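# Four arms lift a cloth off lanterns and lay it flat

## Task

Four arms stand around the work area; their feet sit roughly at (metres, scene frame; heading in degrees counter-clockwise from +x) arm1 x=+0.34 y=+0.74 z=+0.72 heading -90, arm2 x=-0.34 y=+0.74 z=+0.72 heading -90, arm3 x=-0.34 y=-0.74 z=+0.72 heading +90, arm4 x=+0.34 y=-0.74 z=+0.72 heading +90. A cloth lies over several lanterns, which poke up through holes in it. Lift the cloth clear of the lanterns and lay it out flat. Success requires: every lantern is still upright at the spot it started on; at no moment does the cloth's mean height sink by more than about a thumb's length in a single fall while no gripper is holding it; no rigid object is knocked over or pushed out of the work area; at the end all grippers have released the cloth and the arms have moved away, and the finished layout stays put without any robot supporting it.

## Robot and tools

Robots. There are four identical i2rt Big YAM arms named arm1, arm2, arm3 and arm4. Each has six revolute joints, a two-finger gripper and a wrist camera. arm1 and arm2 sit on the +y side and face toward -y; arm3 and arm4 sit on the -y side and face toward +y. The hand can reach about 1.0 m out from the joint 1 axis. Since every joint moves at its own speed, the hand may sweep a wide, curved path between postures, so check for clearance with the lanterns, the cloth and the neighbouring arms.

Frame. One shared scene frame is used: origin on the floor, +z upward, lengths in metres. The hand point is halfway between the fingertips; the hand's z axis runs along the fingers and its y axis is the direction in which the fingers open and close. Foot poses are not printed anywhere.

Joints (absolute targets, radians except the gripper; the value after ± is how close counts as reached):
- joint1_rad -2.879 to 2.879 ±0.045: rotates the whole arm around its foot, positive counter-clockwise seen from above; 0 points the arm the way its foot faces.
- joint2_rad 0 to 3.141 ±0.14: shoulder; 0 has the upper arm lying roughly level pointing backward, increasing raises it up and over to the front.
- joint3_rad 0 to 3.019 ±0.09: elbow; 0 folds the forearm onto the upper arm, increasing straightens it.
- joint4_rad -1.692 to 1.57 ±0.055: wrist pitch, positive tilts the fingers up.
- joint5_rad -1.57 to 1.57 ±0.03: sideways wrist swing, positive toward the arm's right.
- joint6_rad -2.094 to 2.094 ±0.035: hand roll, positive clockwise when viewed from behind the hand.
- gripper_m 0 to 0.093 ±0.003: fingertip gap in metres (0 closed). Each finger pad pushes with at most roughly 50 to 62 N, less on some grippers.

execute_actions. Argument actions is a list holding exactly one action, or nothing. The action is an object keyed by arm name; under each name goes a joints object mapping joint names (above) to absolute target values. Any subset of joints and arms may be given; every named motion begins together, and they may finish at different times. Omitted joints or arms are not frozen: they can still be driving toward an earlier target. One action runs for at most 15 s. An unknown key or a value outside its range makes the whole call rejected and nothing moves. Optional cameras lists which images to return: arm1_cam_wrist, arm2_cam_wrist, arm3_cam_wrist, arm4_cam_wrist, cam_high, cam_low, or all; leaving it out, null or ["all"] returns every camera, [] returns none. The result gives each robot's state and images captured at the end, in the order named by the pictures line. An empty actions list simply reports state and images.

wait: seconds from 0 to 10; nothing new is commanded while the scene keeps running; returns the same as an empty execute_actions.

zoom_image: camera (one of the six names) and region [x0, y0, x1, y1] in pixels of that camera's most recent full image, top-left at (0, 0), no larger than 504 by 504. Gives a sharper close-up.

finished_scene: scene (integer 1 or 2). Closes the current scene for good once the last command has been held, reports success, and opens the next scene with its own task. Sending a reply with no tool call ends everything.

Reading results. joint_status describes how each joint of the last accepted action ended. off_target: stopped short and may still be pushing. contact_stop or time_out: the joint gives up its target and holds where it halted, except that after time_out a joint may keep (or be capped to within 0.375, 0.375, 0.113, 0.225, 0.075, 0.3 rad of its current spot, joints 1 to 6) a target and keep pushing; on_its_own lists such joints, and they will move on if the obstruction goes. To relieve the push, command the reported position. In on_its_own, held at shows the target being held, not the actual position. The line joint command not followed (often with a cause: line) means a self/inter-arm collision check blocked that arm's joint targets; a gripper command in the same action still happens, and the blocked joints show not_followed and may be retried with later actions. Calls without an action never show this line. If a call reports a stop, later motion, wait and finished_scene calls in that same reply are skipped. Very small target changes may produce no motion. Loaded joints sag slowly.

Cameras. cam_high looks down from above near y=-0.3; cam_low looks from the +x side near x=1.9. Wrist cameras are fisheye, 616x616; room cameras are 504x504. Calibration figures are given per camera and may be off by a few degrees and millimetres; wrist camera poses also inherit joint reading errors.

Avoid. The arms do not halt on touching something and can press hard. A hard squeeze between two robots fails the run, and a hard impact may too; the collision check can react late and ignores fingers, gripper housings and wrist cameras. Never knock rigid objects over or out of the work area. Never let the unheld cloth drop more than a few centimetres at once. Long pushes or holding loads heat motors: MOTOR HOT appears from 85 °C, and at 100 °C an OVER-TEMPERATURE FAULT drops that arm, with unmet keys reading limit_stop_at_motor_heat (resend the target). The simulation keeps running while you think, holding the last command.

Each tool is called after "Call:" by a JSON object that holds its "fn" and its "kwargs", one argument or row to a line.

## Session

I'll start by looking at the scene.

Call:
{"fn": "execute_actions", "kwargs": {
  "actions": []
}}

Scene clock: 0.00 s.
Motor temperatures (°C, as the motors report them): arm1=[23 21 20 20 22 21] | arm2=[21 20 21 23 20 22] | arm3=[22 21 20 21 22 22] | arm4=[20 22 20 21 20 22]
arm1.joint_positions: joint1_rad=+0.004 joint2_rad=+0.448 joint3_rad=+1.468 joint4_rad=-1.524 joint5_rad=-0.017 joint6_rad=-0.016 gripper_m=+0.094
arm1.joint_status: not commanded
arm1.hand: x=+0.3426 y=+0.6224 z=+1.3034 quat_wxyz=(-0.368, -0.592, -0.621, +0.360) (m; scene frame)
arm2.joint_positions: joint1_rad=-0.013 joint2_rad=+0.446 joint3_rad=+1.461 joint4_rad=-1.526 joint5_rad=+0.002 joint6_rad=+0.004 gripper_m=+0.094
arm2.joint_status: not commanded
arm2.hand: x=-0.3396 y=+0.6126 z=+1.3664 quat_wxyz=(-0.352, -0.621, -0.601, +0.360) (m; scene frame)
arm3.joint_positions: joint1_rad=+0.009 joint2_rad=+0.439 joint3_rad=+1.449 joint4_rad=-1.519 joint5_rad=-0.011 joint6_rad=+0.005 gripper_m=+0.095
arm3.joint_status: not commanded
arm3.hand: x=-0.3465 y=-0.6188 z=+1.3324 quat_wxyz=(-0.350, +0.624, -0.592, -0.370) (m; scene frame)
arm4.joint_positions: joint1_rad=+0.002 joint2_rad=+0.439 joint3_rad=+1.476 joint4_rad=-1.542 joint5_rad=+0.004 joint6_rad=+0.007 gripper_m=+0.094
arm4.joint_status: not commanded
arm4.hand: x=+0.3418 y=-0.6272 z=+1.3910 quat_wxyz=(-0.367, +0.594, -0.621, -0.357) (m; scene frame)
pictures: arm1_cam_wrist, arm2_cam_wrist, arm3_cam_wrist, arm4_cam_wrist, cam_high, cam_low
Images, in order (width x height): arm1_cam_wrist 616x616, arm2_cam_wrist 616x616, arm3_cam_wrist 616x616, arm4_cam_wrist 616x616, cam_high 504x504, cam_low 504x504.

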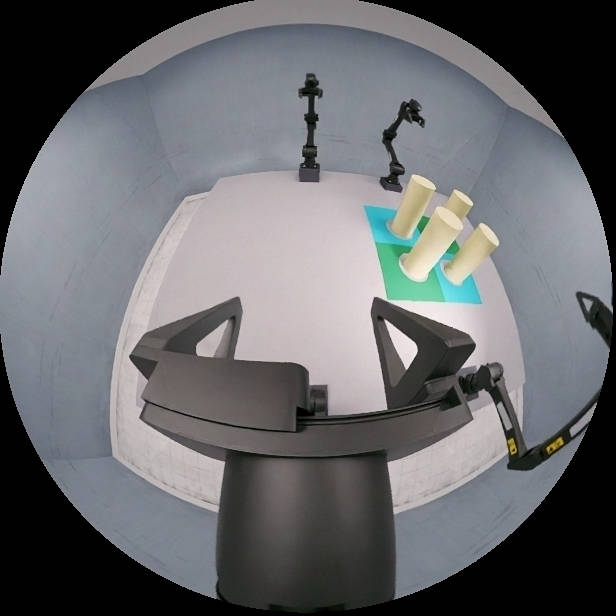

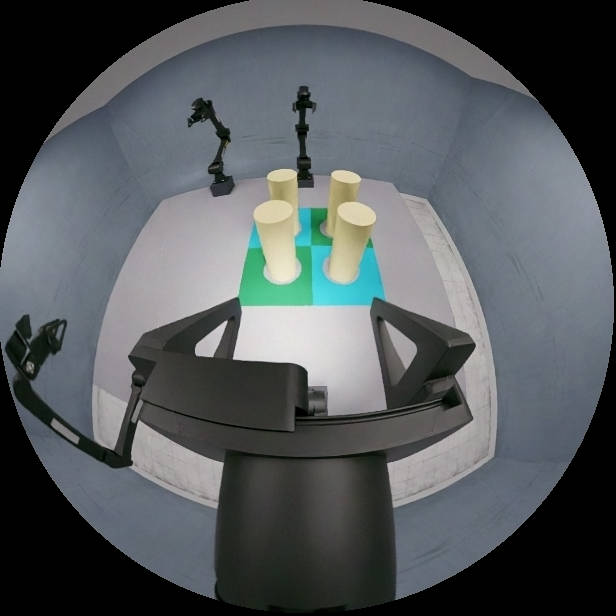

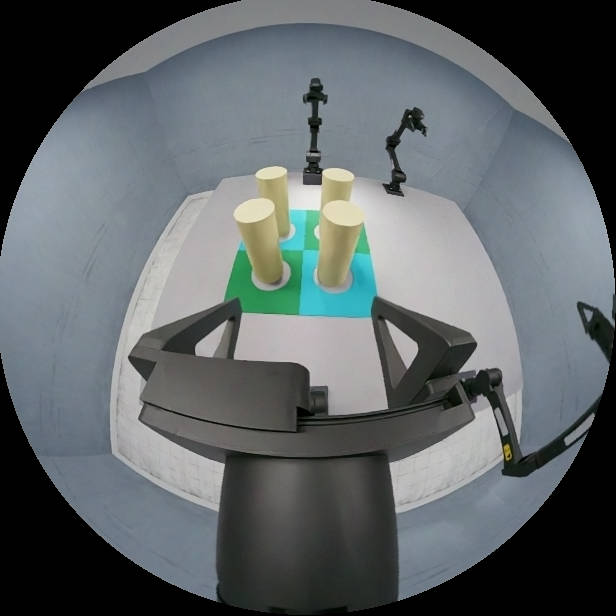

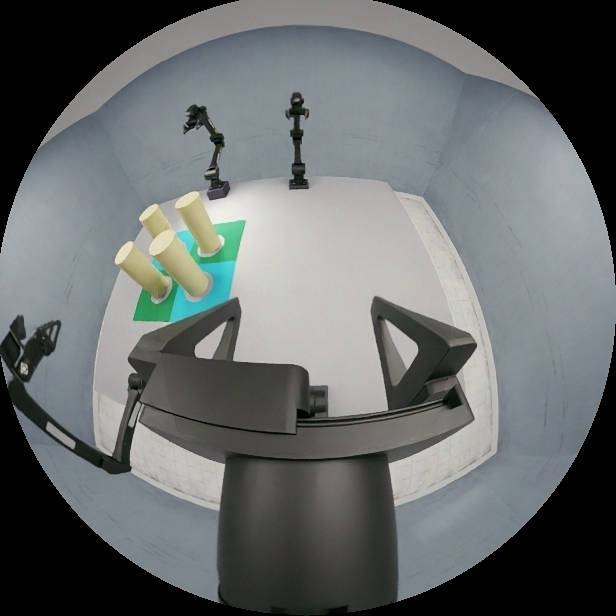

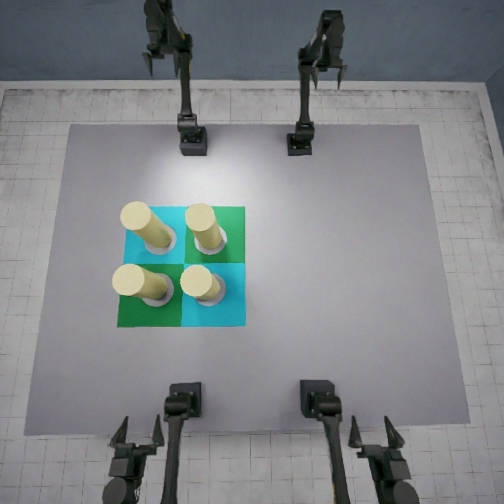

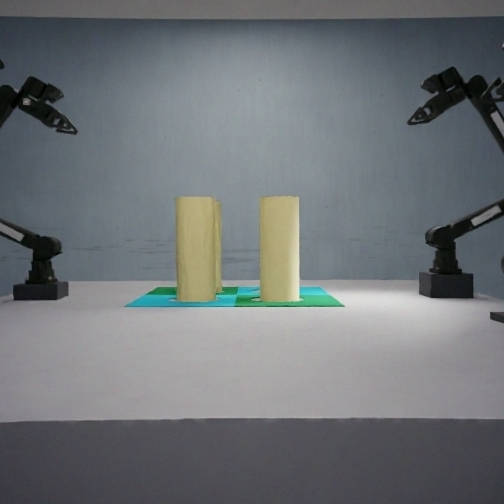

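Call:
{"fn": "execute_actions", "kwargs": {
  "actions": [
    {"arm1": {"joints": {"joint1_rad": -0.707, "joint2_rad": 1.57, "joint3_rad": 1.57, "joint4_rad": -1.57}}, "arm2": {"joints": {"joint1_rad": -0.726, "joint2_rad": 1.57, "joint3_rad": 1.57, "joint4_rad": -1.0}}, "arm3": {"joints": {"joint1_rad": 0.852, "joint2_rad": 1.57, "joint3_rad": 1.9, "joint4_rad": -1.57}}, "arm4": {"joints": {"joint1_rad": 0.827, "joint2_rad": 1.2, "joint3_rad": 1.57, "joint4_rad": -1.57}}}
  ],
  "cameras": ["cam_high"]
}}

Scene clock: 23.47 s.
Motor temperatures (°C, as the motors report them): arm1=[23 21 22 20 22 21] | arm2=[21 20 23 24 20 22] | arm3=[22 21 22 21 22 22] | arm4=[20 22 23 21 20 22]
arm1.joint_positions: joint1_rad=-0.713 joint2_rad=+1.582 joint3_rad=+1.555 joint4_rad=-1.562 joint5_rad=-0.018 joint6_rad=-0.016 gripper_m=+0.094
arm1.joint_status: all done
arm1.hand: x=+0.0353 y=+0.3809 z=+0.9978 quat_wxyz=(-0.009, -0.903, -0.430, -0.007) (m; scene frame)
arm2.joint_positions: joint1_rad=-0.734 joint2_rad=+1.584 joint3_rad=+1.562 joint4_rad=-1.019 joint5_rad=+0.000 joint6_rad=+0.004 gripper_m=+0.094
arm2.joint_status: all done
arm2.hand: x=-0.7440 y=+0.2983 z=+1.0931 quat_wxyz=(-0.104, -0.886, -0.385, +0.238) (m; scene frame)
arm3.joint_positions: joint1_rad=+0.858 joint2_rad=+1.587 joint3_rad=+1.877 joint4_rad=-1.560 joint5_rad=-0.010 joint6_rad=+0.005 gripper_m=+0.095
arm3.joint_status: all done
arm3.hand: x=-0.7562 y=-0.4103 z=+1.1570 quat_wxyz=(-0.049, +0.933, -0.328, -0.141) (m; scene frame)
arm4.joint_positions: joint1_rad=+0.825 joint2_rad=+1.195 joint3_rad=+1.555 joint4_rad=-1.565 joint5_rad=+0.005 joint6_rad=+0.007 gripper_m=+0.094
arm4.joint_status: all done
arm4.hand: x=+0.0591 y=-0.4666 z=+1.2428 quat_wxyz=(-0.074, +0.907, -0.377, -0.170) (m; scene frame)
pictures: cam_high
Images, in order (width x height): cam_high 504x504.

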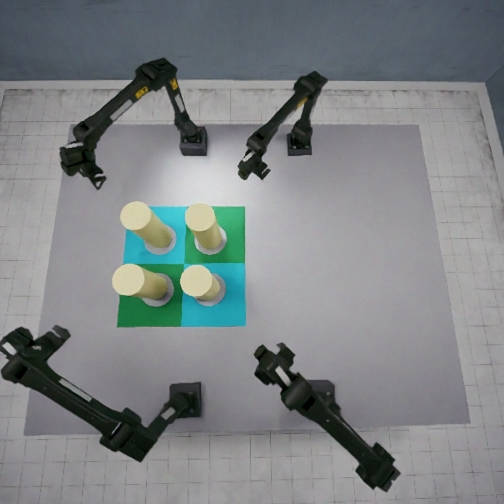

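Call:
{"fn": "execute_actions", "kwargs": {
  "actions": [
    {"arm1": {"joints": {"joint1_rad": -0.725, "joint2_rad": 2.142, "joint3_rad": 1.819, "joint4_rad": -1.248, "joint6_rad": 0.0}}, "arm2": {"joints": {"joint1_rad": -0.629, "joint2_rad": 2.099, "joint3_rad": 1.617, "joint4_rad": -1.088, "joint6_rad": -1.41}}, "arm3": {"joints": {"joint1_rad": 0.69, "joint2_rad": 1.847, "joint3_rad": 1.413, "joint4_rad": -1.137, "joint6_rad": 1.52}}, "arm4": {"joints": {"joint1_rad": 0.85, "joint2_rad": 2.047, "joint3_rad": 1.498, "joint4_rad": -1.022, "joint6_rad": 0.0}}}
  ]
}}

Scene clock: 59.07 s.
Motor temperatures (°C, as the motors report them): arm1=[23 23 25 20 22 21] | arm2=[21 22 25 24 20 22] | arm3=[22 23 27 21 22 22] | arm4=[20 23 25 21 20 22]
arm1.joint_positions: joint1_rad=-0.718 joint2_rad=+2.154 joint3_rad=+1.795 joint4_rad=-1.256 joint5_rad=-0.018 joint6_rad=-0.015 gripper_m=+0.094
arm1.joint_status: all done
arm1.hand: x=-0.0727 y=+0.2551 z=+0.7771 quat_wxyz=(-0.004, -0.904, -0.427, -0.018) (m; scene frame)
arm2.joint_positions: joint1_rad=-0.621 joint2_rad=+2.105 joint3_rad=+1.588 joint4_rad=-1.077 joint5_rad=+0.000 joint6_rad=-1.399 gripper_m=+0.094
arm2.joint_status: all done
arm2.hand: x=-0.6908 y=+0.2575 z=+0.7929 quat_wxyz=(-0.002, -0.392, -0.920, -0.013) (m; scene frame)
arm3.joint_positions: joint1_rad=+0.689 joint2_rad=+1.863 joint3_rad=+1.393 joint4_rad=-1.152 joint5_rad=-0.011 joint6_rad=+1.507 gripper_m=+0.095
arm3.joint_status: all done
arm3.hand: x=-0.6846 y=-0.3499 z=+0.8305 quat_wxyz=(-0.008, +0.385, -0.923, +0.024) (m; scene frame)
arm4.joint_positions: joint1_rad=+0.837 joint2_rad=+2.048 joint3_rad=+1.484 joint4_rad=-1.031 joint5_rad=+0.005 joint6_rad=+0.007 gripper_m=+0.094
arm4.joint_status: all done
arm4.hand: x=-0.0761 y=-0.3405 z=+0.8171 quat_wxyz=(-0.001, +0.926, -0.378, +0.009) (m; scene frame)
pictures: arm1_cam_wrist, arm2_cam_wrist, arm3_cam_wrist, arm4_cam_wrist, cam_high, cam_low
camera_calibration (this result's frames):
arm1_cam_wrist: T_world_to_cam=[[-0.771888, 0.635063, -0.0297353, -0.192422], [0.492638, 0.627032, 0.603438, -0.589708], [0.401866, 0.451138, -0.796855, 0.663944], [0, 0, 0, 1]] pos_world=[-0.124832, 0.192436, 0.879198]
arm2_cam_wrist: T_world_to_cam=[[-0.725095, -0.687952, -0.0309735, -0.29212], [-0.566577, 0.570392, 0.594679, -1.00537], [-0.391443, 0.448747, -0.803367, 0.372852], [0, 0, 0, 1]] pos_world=[-0.635486, 0.205176, 0.888362]
arm3_cam_wrist: T_world_to_cam=[[0.71176, -0.700869, 0.0466982, 0.204572], [-0.58921, -0.559529, 0.582889, -1.07497], [-0.382399, -0.442392, -0.811209, 0.382139], [0, 0, 0, 1]] pos_world=[-0.632862, -0.289046, 0.927032]
arm4_cam_wrist: T_world_to_cam=[[0.695672, 0.718298, 0.0094259, 0.288308], [0.568486, -0.558506, 0.604064, -0.637915], [0.439163, -0.414872, -0.79688, 0.663904], [0, 0, 0, 1]] pos_world=[-0.129483, -0.287935, 0.911676]
Images, in order (width x height): arm1_cam_wrist 616x616, arm2_cam_wrist 616x616, arm3_cam_wrist 616x616, arm4_cam_wrist 616x616, cam_high 504x504, cam_low 504x504.

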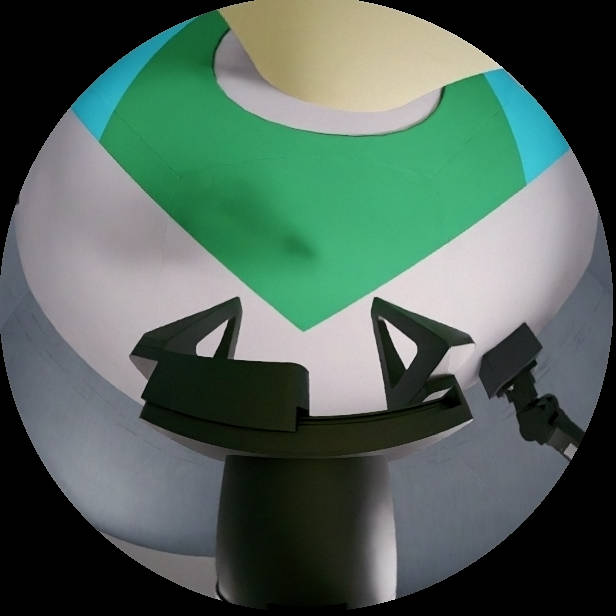

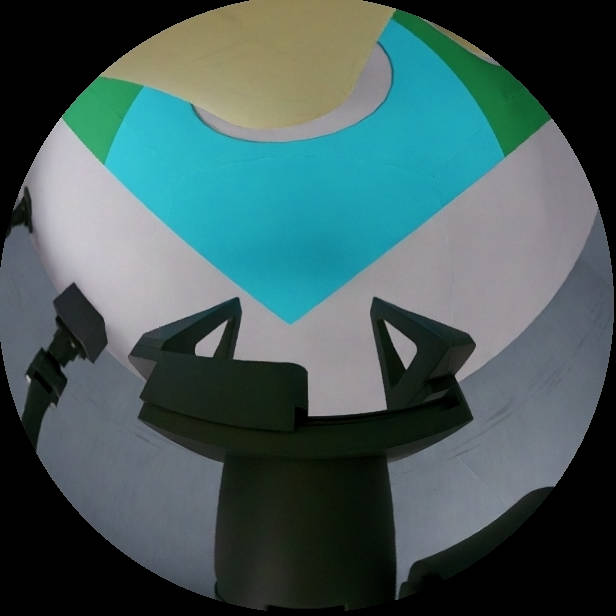

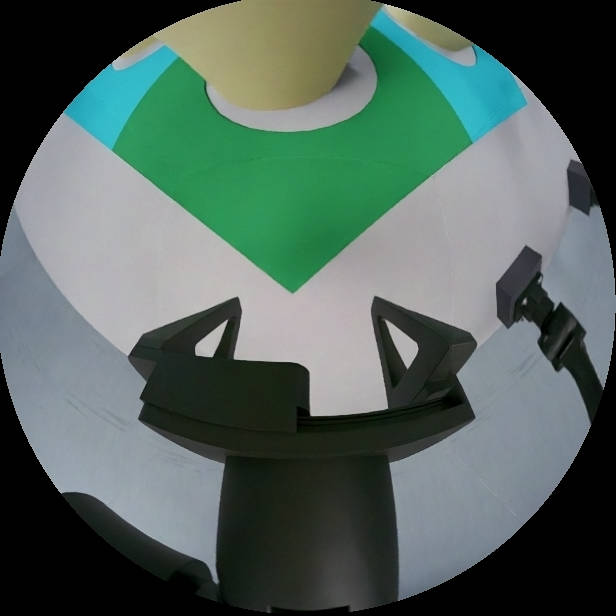

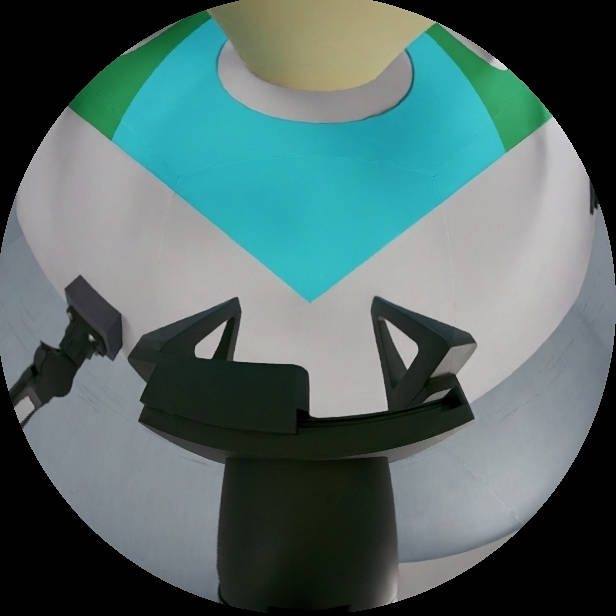

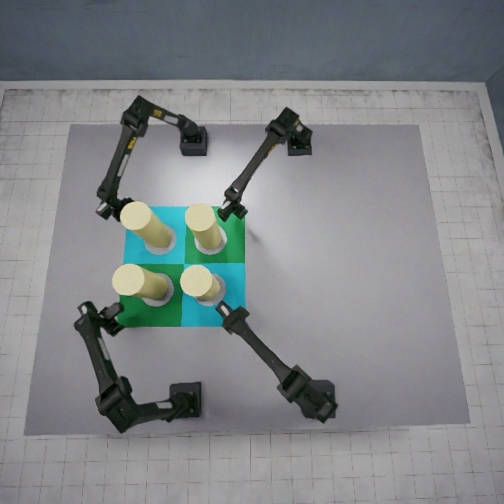

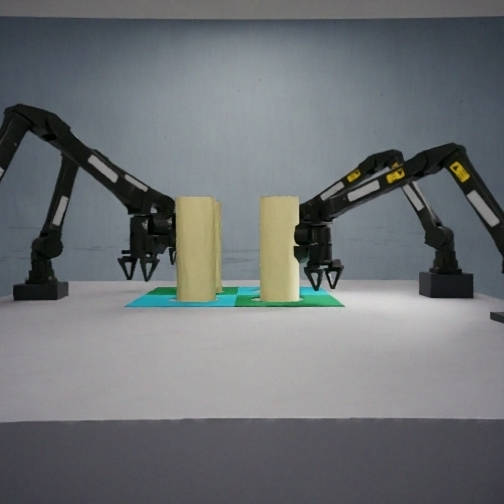

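Call:
{"fn": "execute_actions", "kwargs": {
  "actions": [
    {"arm1": {"joints": {"joint2_rad": 2.156, "joint3_rad": 1.731, "joint4_rad": -1.104}}, "arm2": {"joints": {"joint1_rad": -0.625, "joint2_rad": 2.119, "joint3_rad": 1.486, "joint4_rad": -0.913}}, "arm3": {"joints": {"joint1_rad": 0.645, "joint2_rad": 2.002, "joint3_rad": 1.368, "joint4_rad": -0.886}}, "arm4": {"joints": {"joint1_rad": 0.83, "joint2_rad": 2.197, "joint3_rad": 1.496, "joint4_rad": -0.846}}}
  ],
  "cameras": ["arm1_cam_wrist", "arm3_cam_wrist", "cam_low"]
}}

Scene clock: 87.73 s.
Motor temperatures (°C, as the motors report them): arm1=[23 26 26 20 22 21] | arm2=[21 24 26 24 20 22] | arm3=[22 24 27 21 22 22] | arm4=[20 25 25 21 20 22]
arm1.joint_positions: joint1_rad=-0.718 joint2_rad=+2.157 joint3_rad=+1.727 joint4_rad=-1.115 joint5_rad=-0.018 joint6_rad=-0.015 gripper_m=+0.094
arm1.joint_status: all done
arm1.hand: x=-0.0776 y=+0.2490 z=+0.7516 quat_wxyz=(-0.018, -0.904, -0.427, +0.013) (m; scene frame)
arm2.joint_positions: joint1_rad=-0.621 joint2_rad=+2.119 joint3_rad=+1.490 joint4_rad=-0.928 joint5_rad=+0.000 joint6_rad=-1.400 gripper_m=+0.094
arm2.joint_status: all done
arm2.hand: x=-0.6848 y=+0.2658 z=+0.7533 quat_wxyz=(+0.002, -0.392, -0.920, +0.005) (m; scene frame)
arm3.joint_positions: joint1_rad=+0.641 joint2_rad=+2.021 joint3_rad=+1.361 joint4_rad=-0.901 joint5_rad=-0.011 joint6_rad=+1.508 gripper_m=+0.095
arm3.joint_status: all done
arm3.hand: x=-0.6824 y=-0.3113 z=+0.7375 quat_wxyz=(+0.002, +0.363, -0.932, -0.005) (m; scene frame)
arm4.joint_positions: joint1_rad=+0.836 joint2_rad=+2.178 joint3_rad=+1.489 joint4_rad=-0.853 joint5_rad=+0.003 joint6_rad=+0.007 gripper_m=+0.094
arm4.joint_status: all done
arm4.hand: x=-0.0925 y=-0.3245 z=+0.7455 quat_wxyz=(-0.010, +0.925, -0.378, -0.016) (m; scene frame)
pictures: arm1_cam_wrist, arm3_cam_wrist, cam_low
camera_calibration (this result's frames):
arm1_cam_wrist: T_world_to_cam=[[-0.772993, 0.633766, -0.0286676, -0.193737], [0.518808, 0.657496, 0.546385, -0.530751], [0.365129, 0.407479, -0.837043, 0.686505], [0, 0, 0, 1]] pos_world=[-0.125062, 0.192015, 0.859075]
arm3_cam_wrist: T_world_to_cam=[[0.678101, -0.734829, -0.0143332, 0.245813], [-0.592881, -0.558429, 0.580214, -0.998034], [-0.434362, -0.384946, -0.814338, 0.309372], [0, 0, 0, 1]] pos_world=[-0.624023, -0.25761, 0.83453]
Images, in order (width x height): arm1_cam_wrist 616x616, arm3_cam_wrist 616x616, cam_low 504x504.

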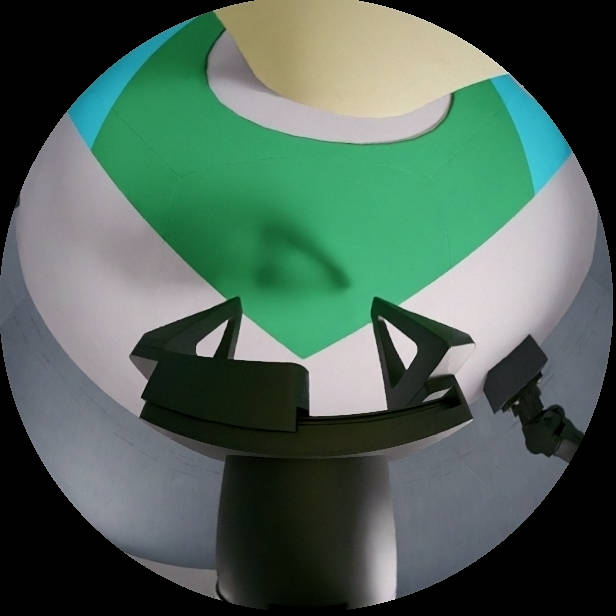

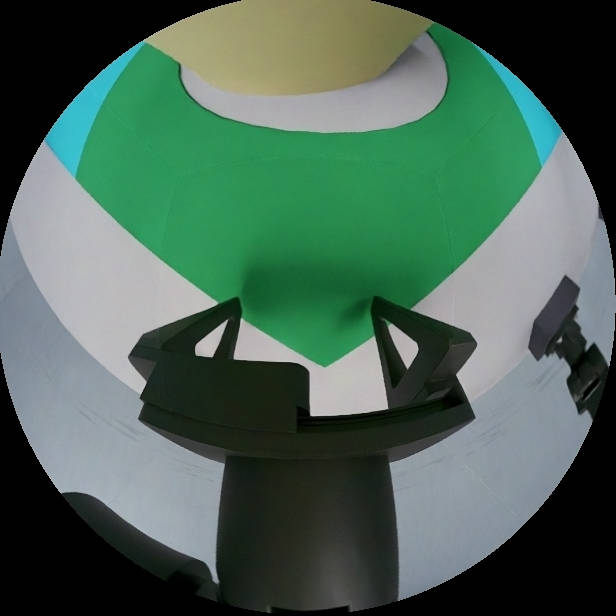

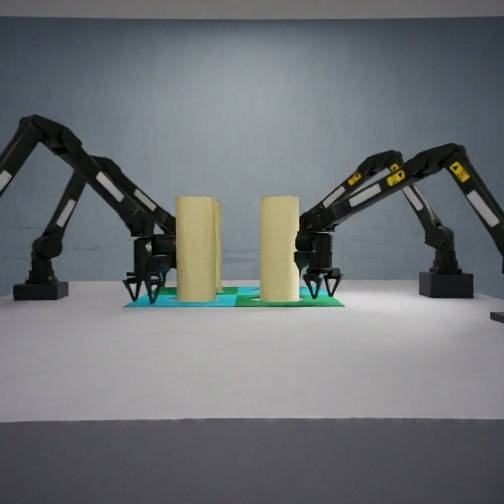

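Call:
{"fn": "execute_actions", "kwargs": {
  "actions": [
    {"arm1": {"joints": {"joint2_rad": 2.215, "joint4_rad": -1.075}}, "arm2": {"joints": {"joint2_rad": 2.184, "joint4_rad": -0.875}}, "arm3": {"joints": {"joint2_rad": 2.061, "joint4_rad": -0.87}}, "arm4": {"joints": {"joint2_rad": 2.228, "joint4_rad": -0.83}}}
  ],
  "cameras": ["arm1_cam_wrist", "arm3_cam_wrist", "cam_low"]
}}

Scene clock: 93.63 s.
Motor temperatures (°C, as the motors report them): arm1=[23 26 26 20 22 21] | arm2=[21 24 25 24 20 22] | arm3=[22 25 26 21 22 22] | arm4=[20 25 25 21 20 22]
arm1.joint_positions: joint1_rad=-0.718 joint2_rad=+2.189 joint3_rad=+1.728 joint4_rad=-1.084 joint5_rad=-0.016 joint6_rad=-0.014 gripper_m=+0.094
arm1.joint_status: all done
arm1.hand: x=-0.0805 y=+0.2463 z=+0.7322 quat_wxyz=(-0.018, -0.904, -0.427, +0.014) (m; scene frame)
arm2.joint_positions: joint1_rad=-0.621 joint2_rad=+2.160 joint3_rad=+1.491 joint4_rad=-0.887 joint5_rad=+0.001 joint6_rad=-1.400 gripper_m=+0.094
arm2.joint_status: all done
arm2.hand: x=-0.6864 y=+0.2638 z=+0.7306 quat_wxyz=(+0.002, -0.392, -0.920, +0.005) (m; scene frame)
arm3.joint_positions: joint1_rad=+0.641 joint2_rad=+2.037 joint3_rad=+1.361 joint4_rad=-0.886 joint5_rad=-0.011 joint6_rad=+1.508 gripper_m=+0.095
arm3.joint_status: all done
arm3.hand: x=-0.6830 y=-0.3104 z=+0.7294 quat_wxyz=(+0.002, +0.363, -0.932, -0.005) (m; scene frame)
arm4.joint_positions: joint1_rad=+0.836 joint2_rad=+2.190 joint3_rad=+1.489 joint4_rad=-0.839 joint5_rad=+0.003 joint6_rad=+0.007 gripper_m=+0.094
arm4.joint_status: all done
arm4.hand: x=-0.0933 y=-0.3237 z=+0.7391 quat_wxyz=(-0.010, +0.925, -0.378, -0.017) (m; scene frame)
pictures: arm1_cam_wrist, arm3_cam_wrist, cam_low
camera_calibration (this result's frames):
arm1_cam_wrist: T_world_to_cam=[[-0.772503, 0.634429, -0.027164, -0.195996], [0.519972, 0.656533, 0.546437, -0.516615], [0.36451, 0.408, -0.83706, 0.672226], [0, 0, 0, 1]] pos_world=[-0.127815, 0.189252, 0.839666]
arm3_cam_wrist: T_world_to_cam=[[0.677821, -0.735087, -0.0143334, 0.246542], [-0.593093, -0.558202, 0.580217, -0.993292], [-0.434511, -0.384782, -0.814336, 0.302837], [0, 0, 0, 1]] pos_world=[-0.624639, -0.2567, 0.82647]
Images, in order (width x height): arm1_cam_wrist 616x616, arm3_cam_wrist 616x616, cam_low 504x504.

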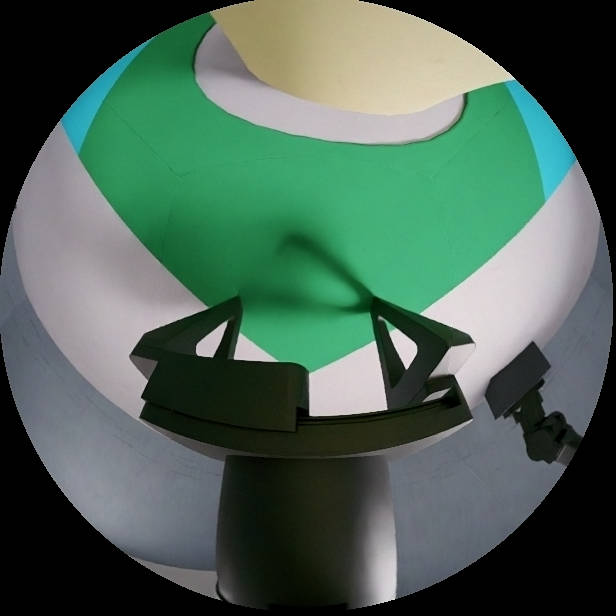

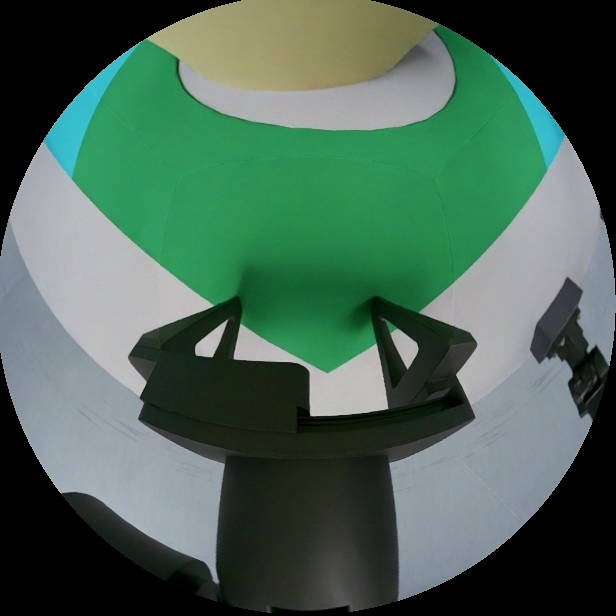

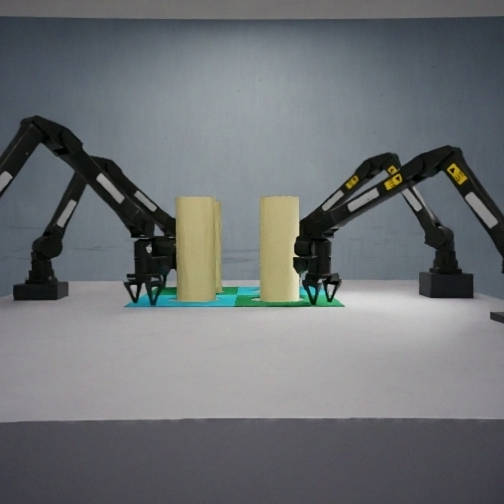

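Call:
{"fn": "execute_actions", "kwargs": {
  "actions": [
    {"arm1": {"joints": {"gripper_m": 0.0}}, "arm2": {"joints": {"gripper_m": 0.0}}, "arm3": {"joints": {"gripper_m": 0.0}}, "arm4": {"joints": {"gripper_m": 0.0}}}
  ],
  "cameras": ["arm1_cam_wrist", "arm2_cam_wrist", "arm3_cam_wrist", "arm4_cam_wrist"]
}}

Scene clock: 96.03 s.
Motor temperatures (°C, as the motors report them): arm1=[23 26 26 20 22 21] | arm2=[21 24 25 24 20 22] | arm3=[22 25 26 21 22 22] | arm4=[20 25 25 21 20 22]
arm1.joint_positions: joint1_rad=-0.722 joint2_rad=+2.189 joint3_rad=+1.728 joint4_rad=-1.084 joint5_rad=-0.016 joint6_rad=-0.014 gripper_m=+0.001
arm1.joint_status: all done
arm1.hand: x=-0.0824 y=+0.2480 z=+0.7321 quat_wxyz=(-0.018, -0.905, -0.425, +0.014) (m; scene frame)
arm2.joint_positions: joint1_rad=-0.621 joint2_rad=+2.160 joint3_rad=+1.491 joint4_rad=-0.887 joint5_rad=+0.001 joint6_rad=-1.401 gripper_m=+0.000
arm2.joint_status: all done
arm2.hand: x=-0.6864 y=+0.2638 z=+0.7306 quat_wxyz=(+0.002, -0.391, -0.920, +0.005) (m; scene frame)
arm3.joint_positions: joint1_rad=+0.641 joint2_rad=+2.037 joint3_rad=+1.361 joint4_rad=-0.886 joint5_rad=-0.011 joint6_rad=+1.508 gripper_m=+0.001
arm3.joint_status: all done
arm3.hand: x=-0.6830 y=-0.3104 z=+0.7294 quat_wxyz=(+0.002, +0.363, -0.932, -0.005) (m; scene frame)
arm4.joint_positions: joint1_rad=+0.836 joint2_rad=+2.190 joint3_rad=+1.489 joint4_rad=-0.839 joint5_rad=+0.003 joint6_rad=+0.007 gripper_m=+0.001
arm4.joint_status: all done
arm4.hand: x=-0.0933 y=-0.3237 z=+0.7391 quat_wxyz=(-0.010, +0.925, -0.378, -0.017) (m; scene frame)
pictures: arm1_cam_wrist, arm2_cam_wrist, arm3_cam_wrist, arm4_cam_wrist
camera_calibration (this result's frames):
arm1_cam_wrist: T_world_to_cam=[[-0.769831, 0.637682, -0.0268498, -0.199338], [0.522853, 0.654215, 0.546468, -0.515885], [0.366038, 0.406649, -0.83705, 0.672706], [0, 0, 0, 1]] pos_world=[-0.12996, 0.191059, 0.839651]
arm2_cam_wrist: T_world_to_cam=[[-0.72429, -0.689467, 0.00626395, -0.312772], [-0.554053, 0.587395, 0.589909, -0.961787], [-0.410402, 0.423794, -0.807446, 0.31827], [0, 0, 0, 1]] pos_world=[-0.6288, 0.214422, 0.826311]
arm3_cam_wrist: T_world_to_cam=[[0.677821, -0.735087, -0.0143334, 0.246542], [-0.593093, -0.558202, 0.580217, -0.993292], [-0.434511, -0.384782, -0.814336, 0.302837], [0, 0, 0, 1]] pos_world=[-0.624639, -0.2567, 0.82647]
arm4_cam_wrist: T_world_to_cam=[[0.696141, 0.71787, 0.00708625, 0.290609], [0.592439, -0.580025, 0.559095, -0.543138], [0.405468, -0.38501, -0.829074, 0.646635], [0, 0, 0, 1]] pos_world=[-0.142719, -0.274692, 0.837714]
Images, in order (width x height): arm1_cam_wrist 616x616, arm2_cam_wrist 616x616, arm3_cam_wrist 616x616, arm4_cam_wrist 616x616.

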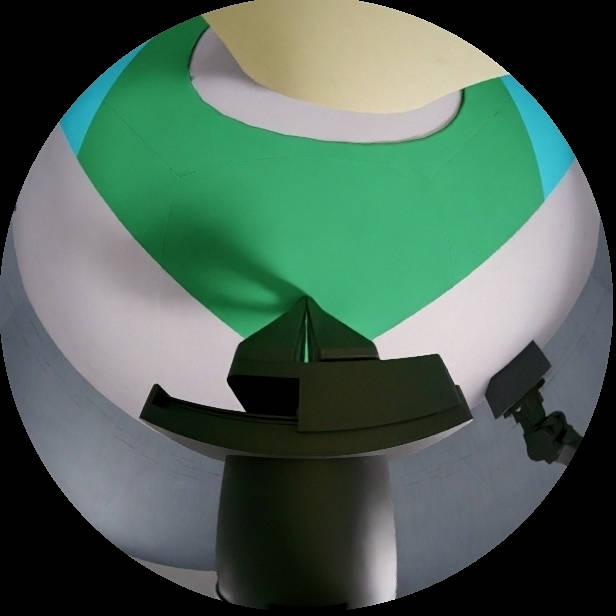

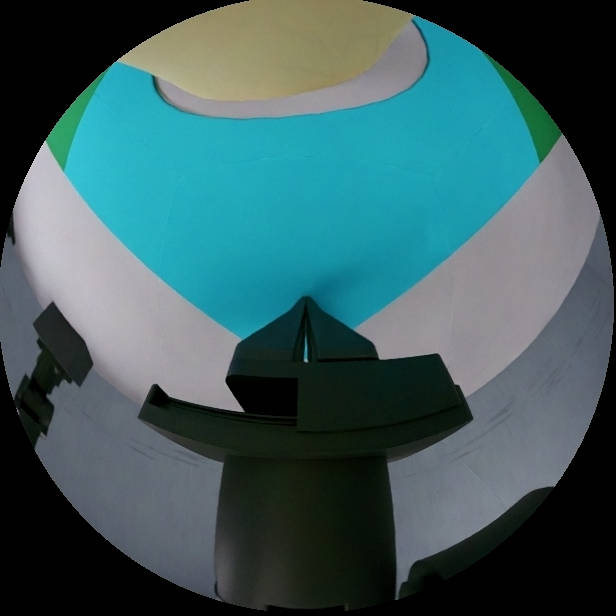

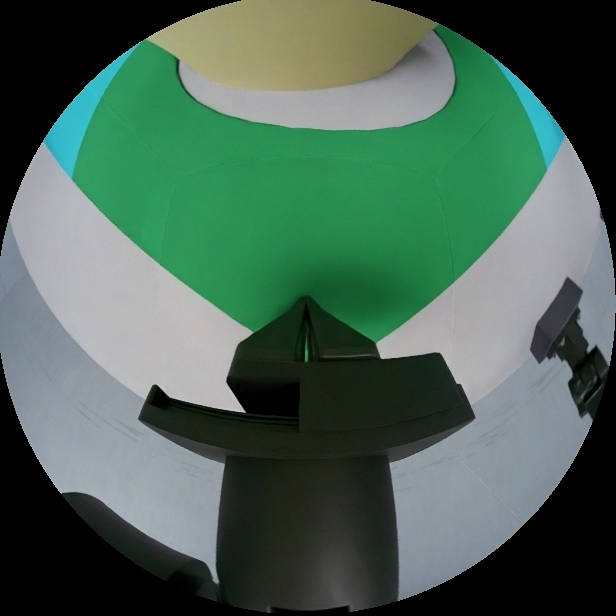

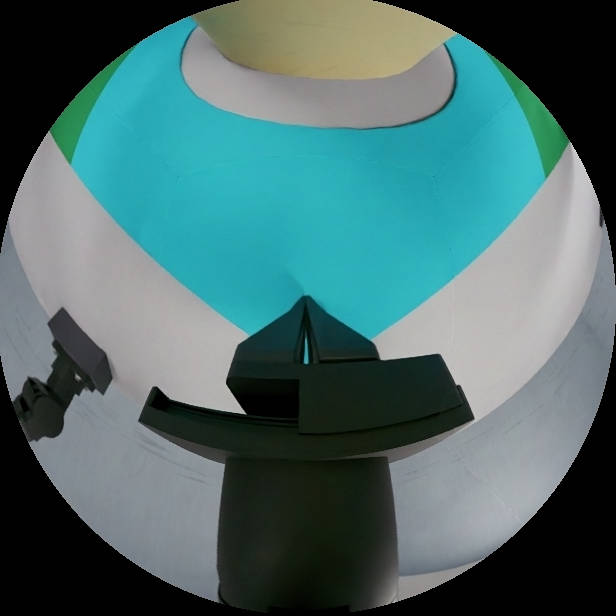

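Call:
{"fn": "execute_actions", "kwargs": {
  "actions": [
    {"arm1": {"joints": {"joint2_rad": 2.11, "joint4_rad": -1.18}}, "arm2": {"joints": {"joint2_rad": 2.075, "joint4_rad": -0.98}}, "arm3": {"joints": {"joint2_rad": 1.95, "joint4_rad": -0.98}}, "arm4": {"joints": {"joint2_rad": 2.11, "joint4_rad": -0.94}}}
  ],
  "cameras": ["arm1_cam_wrist", "arm3_cam_wrist", "cam_low", "cam_high"]
}}

Scene clock: 99.07 s.
Motor temperatures (°C, as the motors report them): arm1=[23 26 25 20 22 21] | arm2=[21 24 25 24 20 22] | arm3=[22 25 26 21 22 22] | arm4=[20 25 25 21 20 22]
arm1.joint_positions: joint1_rad=-0.722 joint2_rad=+2.119 joint3_rad=+1.728 joint4_rad=-1.171 joint5_rad=-0.016 joint6_rad=-0.014 gripper_m=+0.001
arm1.joint_status: all done
arm1.hand: x=-0.0739 y=+0.2583 z=+0.7745 quat_wxyz=(-0.014, -0.905, -0.425, +0.006) (m; scene frame)
arm2.joint_positions: joint1_rad=-0.621 joint2_rad=+2.076 joint3_rad=+1.491 joint4_rad=-0.966 joint5_rad=+0.001 joint6_rad=-1.401 gripper_m=+0.000
arm2.joint_status: all done
arm2.hand: x=-0.6839 y=+0.2670 z=+0.7780 quat_wxyz=(+0.003, -0.391, -0.920, +0.008) (m; scene frame)
arm3.joint_positions: joint1_rad=+0.641 joint2_rad=+1.969 joint3_rad=+1.361 joint4_rad=-0.965 joint5_rad=-0.011 joint6_rad=+1.508 gripper_m=+0.001
arm3.joint_status: all done
arm3.hand: x=-0.6778 y=-0.3175 z=+0.7651 quat_wxyz=(+0.000, +0.363, -0.932, +0.000) (m; scene frame)
arm4.joint_positions: joint1_rad=+0.836 joint2_rad=+2.094 joint3_rad=+1.489 joint4_rad=-0.932 joint5_rad=+0.003 joint6_rad=+0.007 gripper_m=+0.001
arm4.joint_status: all done
arm4.hand: x=-0.0903 y=-0.3269 z=+0.7935 quat_wxyz=(-0.011, +0.925, -0.378, -0.018) (m; scene frame)
pictures: arm1_cam_wrist, arm3_cam_wrist, cam_high, cam_low
camera_calibration (this result's frames):
arm1_cam_wrist: T_world_to_cam=[[-0.769573, 0.637983, -0.0271206, -0.198052], [0.516345, 0.64671, 0.561386, -0.560293], [0.375694, 0.418024, -0.827109, 0.690898], [0, 0, 0, 1]] pos_world=[-0.122677, 0.199889, 0.880618]
arm3_cam_wrist: T_world_to_cam=[[0.67779, -0.73525, -0.00291503, 0.229529], [-0.597336, -0.552957, 0.580886, -1.01659], [-0.428708, -0.391977, -0.81398, 0.332826], [0, 0, 0, 1]] pos_world=[-0.620133, -0.26291, 0.862107]
Images, in order (width x height): arm1_cam_wrist 616x616, arm3_cam_wrist 616x616, cam_high 504x504, cam_low 504x504.

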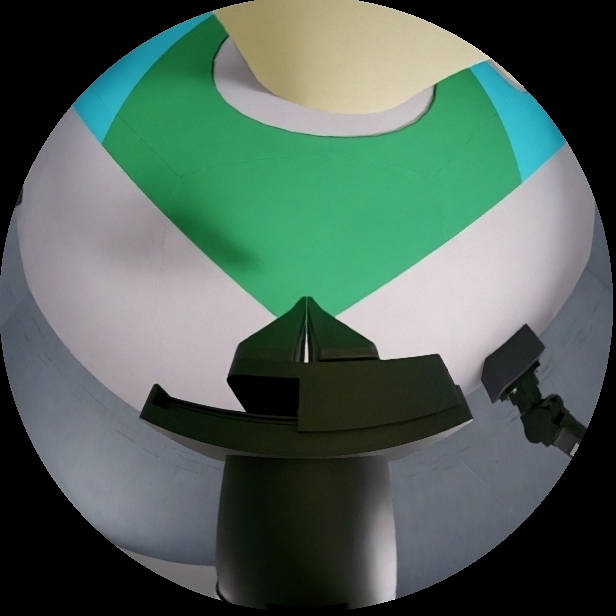

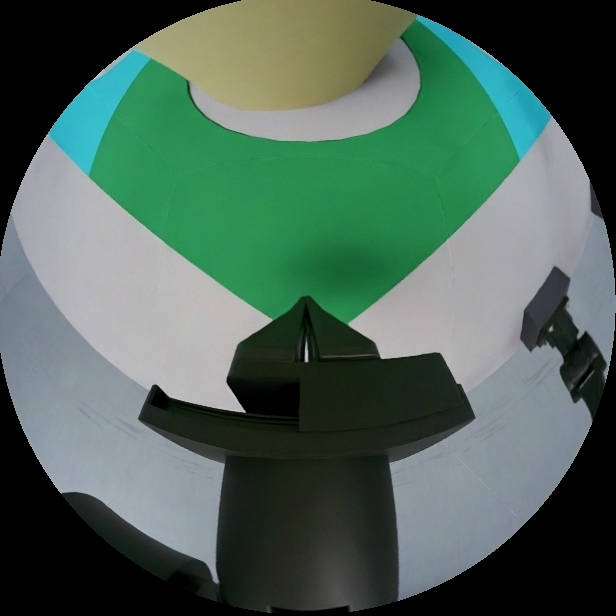

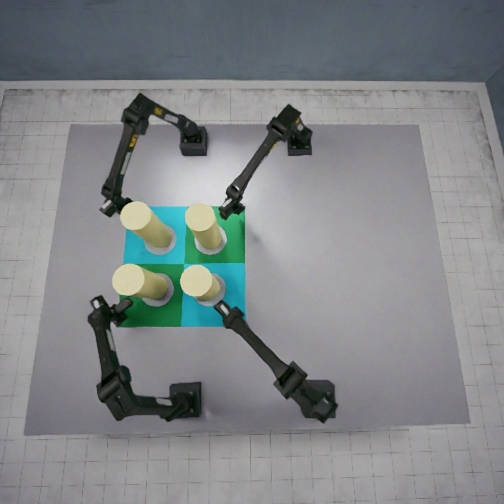

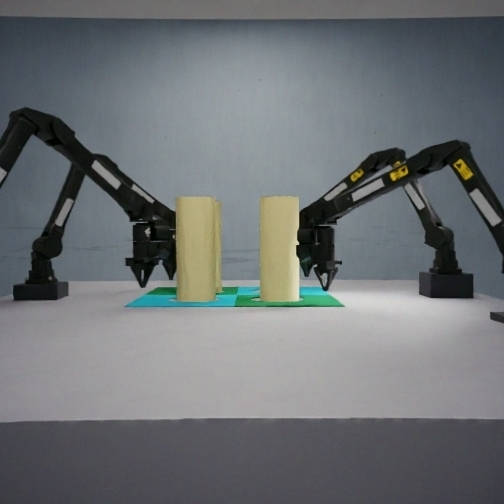

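Call:
{"fn": "execute_actions", "kwargs": {
  "actions": [
    {"arm1": {"joints": {"joint2_rad": 2.135, "joint3_rad": 1.619, "joint4_rad": -1.073, "gripper_m": 0.093}}, "arm2": {"joints": {"joint1_rad": -0.675, "joint2_rad": 2.18, "joint4_rad": -0.89, "joint6_rad": -1.45, "gripper_m": 0.093}}, "arm3": {"joints": {"joint1_rad": 0.695, "joint2_rad": 2.03, "joint3_rad": 1.324, "joint4_rad": -0.883, "joint6_rad": 1.55, "gripper_m": 0.093}}, "arm4": {"joints": {"joint2_rad": 2.15, "joint3_rad": 1.391, "joint4_rad": -0.833, "gripper_m": 0.093}}}
  ],
  "cameras": ["arm1_cam_wrist", "arm2_cam_wrist", "arm3_cam_wrist", "arm4_cam_wrist"]
}}

Scene clock: 115.40 s.
Motor temperatures (°C, as the motors report them): arm1=[23 27 25 20 22 21] | arm2=[21 24 25 24 20 22] | arm3=[22 25 26 21 22 22] | arm4=[20 25 25 21 20 22]
arm1.joint_positions: joint1_rad=-0.722 joint2_rad=+2.126 joint3_rad=+1.620 joint4_rad=-1.083 joint5_rad=-0.016 joint6_rad=-0.014 gripper_m=+0.093
arm1.joint_status: all done
arm1.hand: x=-0.0587 y=+0.2757 z=+0.7330 quat_wxyz=(-0.008, -0.905, -0.425, -0.006) (m; scene frame)
arm2.joint_positions: joint1_rad=-0.677 joint2_rad=+2.162 joint3_rad=+1.492 joint4_rad=-0.901 joint5_rad=-0.002 joint6_rad=-1.439 gripper_m=+0.093
arm2.joint_status: all done
arm2.hand: x=-0.7100 y=+0.2866 z=+0.7297 quat_wxyz=(-0.001, -0.400, -0.917, -0.002) (m; scene frame)
arm3.joint_positions: joint1_rad=+0.700 joint2_rad=+2.016 joint3_rad=+1.328 joint4_rad=-0.895 joint5_rad=-0.010 joint6_rad=+1.537 gripper_m=+0.093
arm3.joint_status: all done
arm3.hand: x=-0.6979 y=-0.3420 z=+0.7305 quat_wxyz=(-0.002, +0.376, -0.926, +0.005) (m; scene frame)
arm4.joint_positions: joint1_rad=+0.836 joint2_rad=+2.136 joint3_rad=+1.390 joint4_rad=-0.841 joint5_rad=+0.008 joint6_rad=+0.007 gripper_m=+0.093
arm4.joint_status: all done
arm4.hand: x=-0.0654 y=-0.3497 z=+0.7403 quat_wxyz=(-0.003, +0.926, -0.379, +0.006) (m; scene frame)
pictures: arm1_cam_wrist, arm2_cam_wrist, arm3_cam_wrist, arm4_cam_wrist
camera_calibration (this result's frames):
arm1_cam_wrist: T_world_to_cam=[[-0.769187, 0.638431, -0.0275051, -0.198449], [0.506478, 0.635325, 0.58296, -0.569368], [0.389654, 0.434474, -0.812036, 0.628896], [0, 0, 0, 1]] pos_world=[-0.109324, 0.215191, 0.837146]
arm2_cam_wrist: T_world_to_cam=[[-0.736782, -0.676069, -0.00912289, -0.31567], [-0.549854, 0.591272, 0.589964, -0.985885], [-0.393462, 0.439691, -0.807378, 0.305595], [0, 0, 0, 1]] pos_world=[-0.654433, 0.235144, 0.825487]
arm3_cam_wrist: T_world_to_cam=[[0.699283, -0.714815, 0.00655096, 0.240075], [-0.58489, -0.566865, 0.580144, -1.01754], [-0.410982, -0.409517, -0.814487, 0.293108], [0, 0, 0, 1]] pos_world=[-0.642566, -0.285165, 0.827478]
arm4_cam_wrist: T_world_to_cam=[[0.695949, 0.717996, 0.011706, 0.286392], [0.570643, -0.56287, 0.59795, -0.599612], [0.435915, -0.409463, -0.801448, 0.599227], [0, 0, 0, 1]] pos_world=[-0.118362, -0.29777, 0.835435]
Images, in order (width x height): arm1_cam_wrist 616x616, arm2_cam_wrist 616x616, arm3_cam_wrist 616x616, arm4_cam_wrist 616x616.

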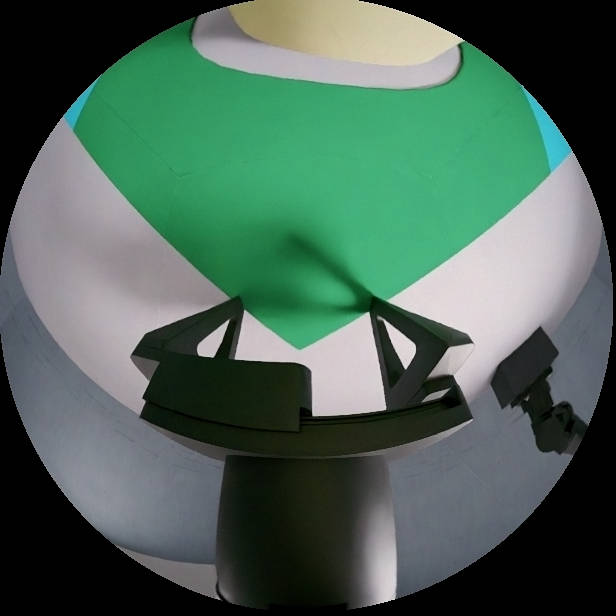

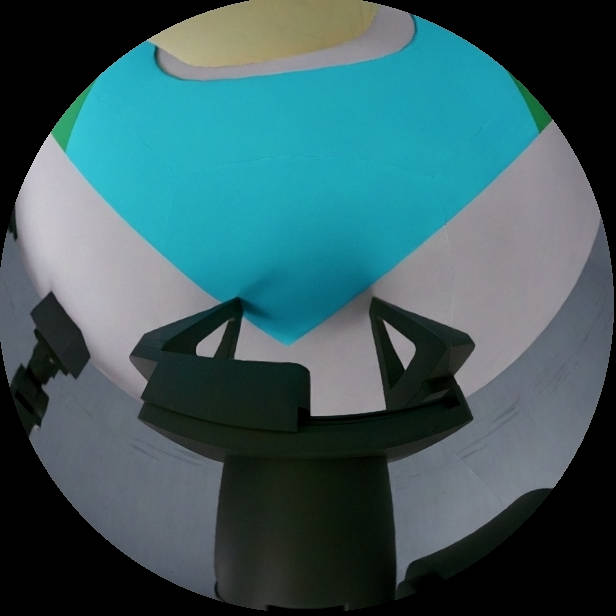

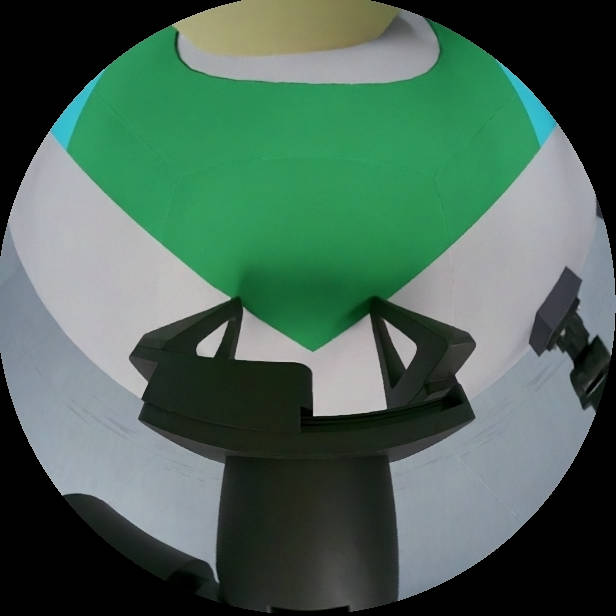

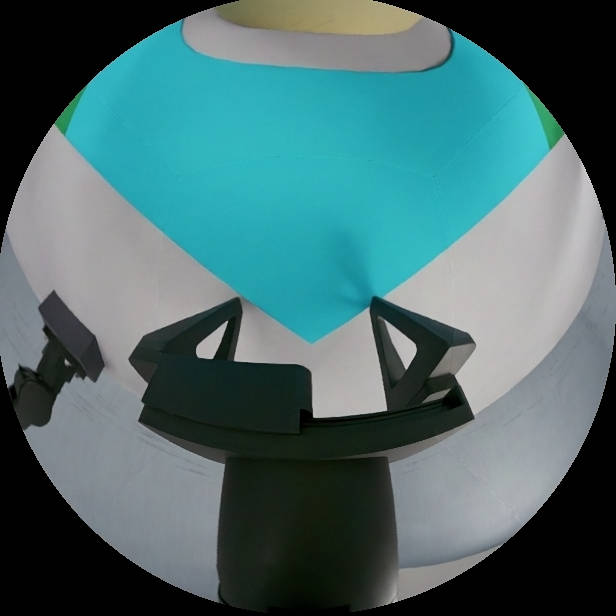

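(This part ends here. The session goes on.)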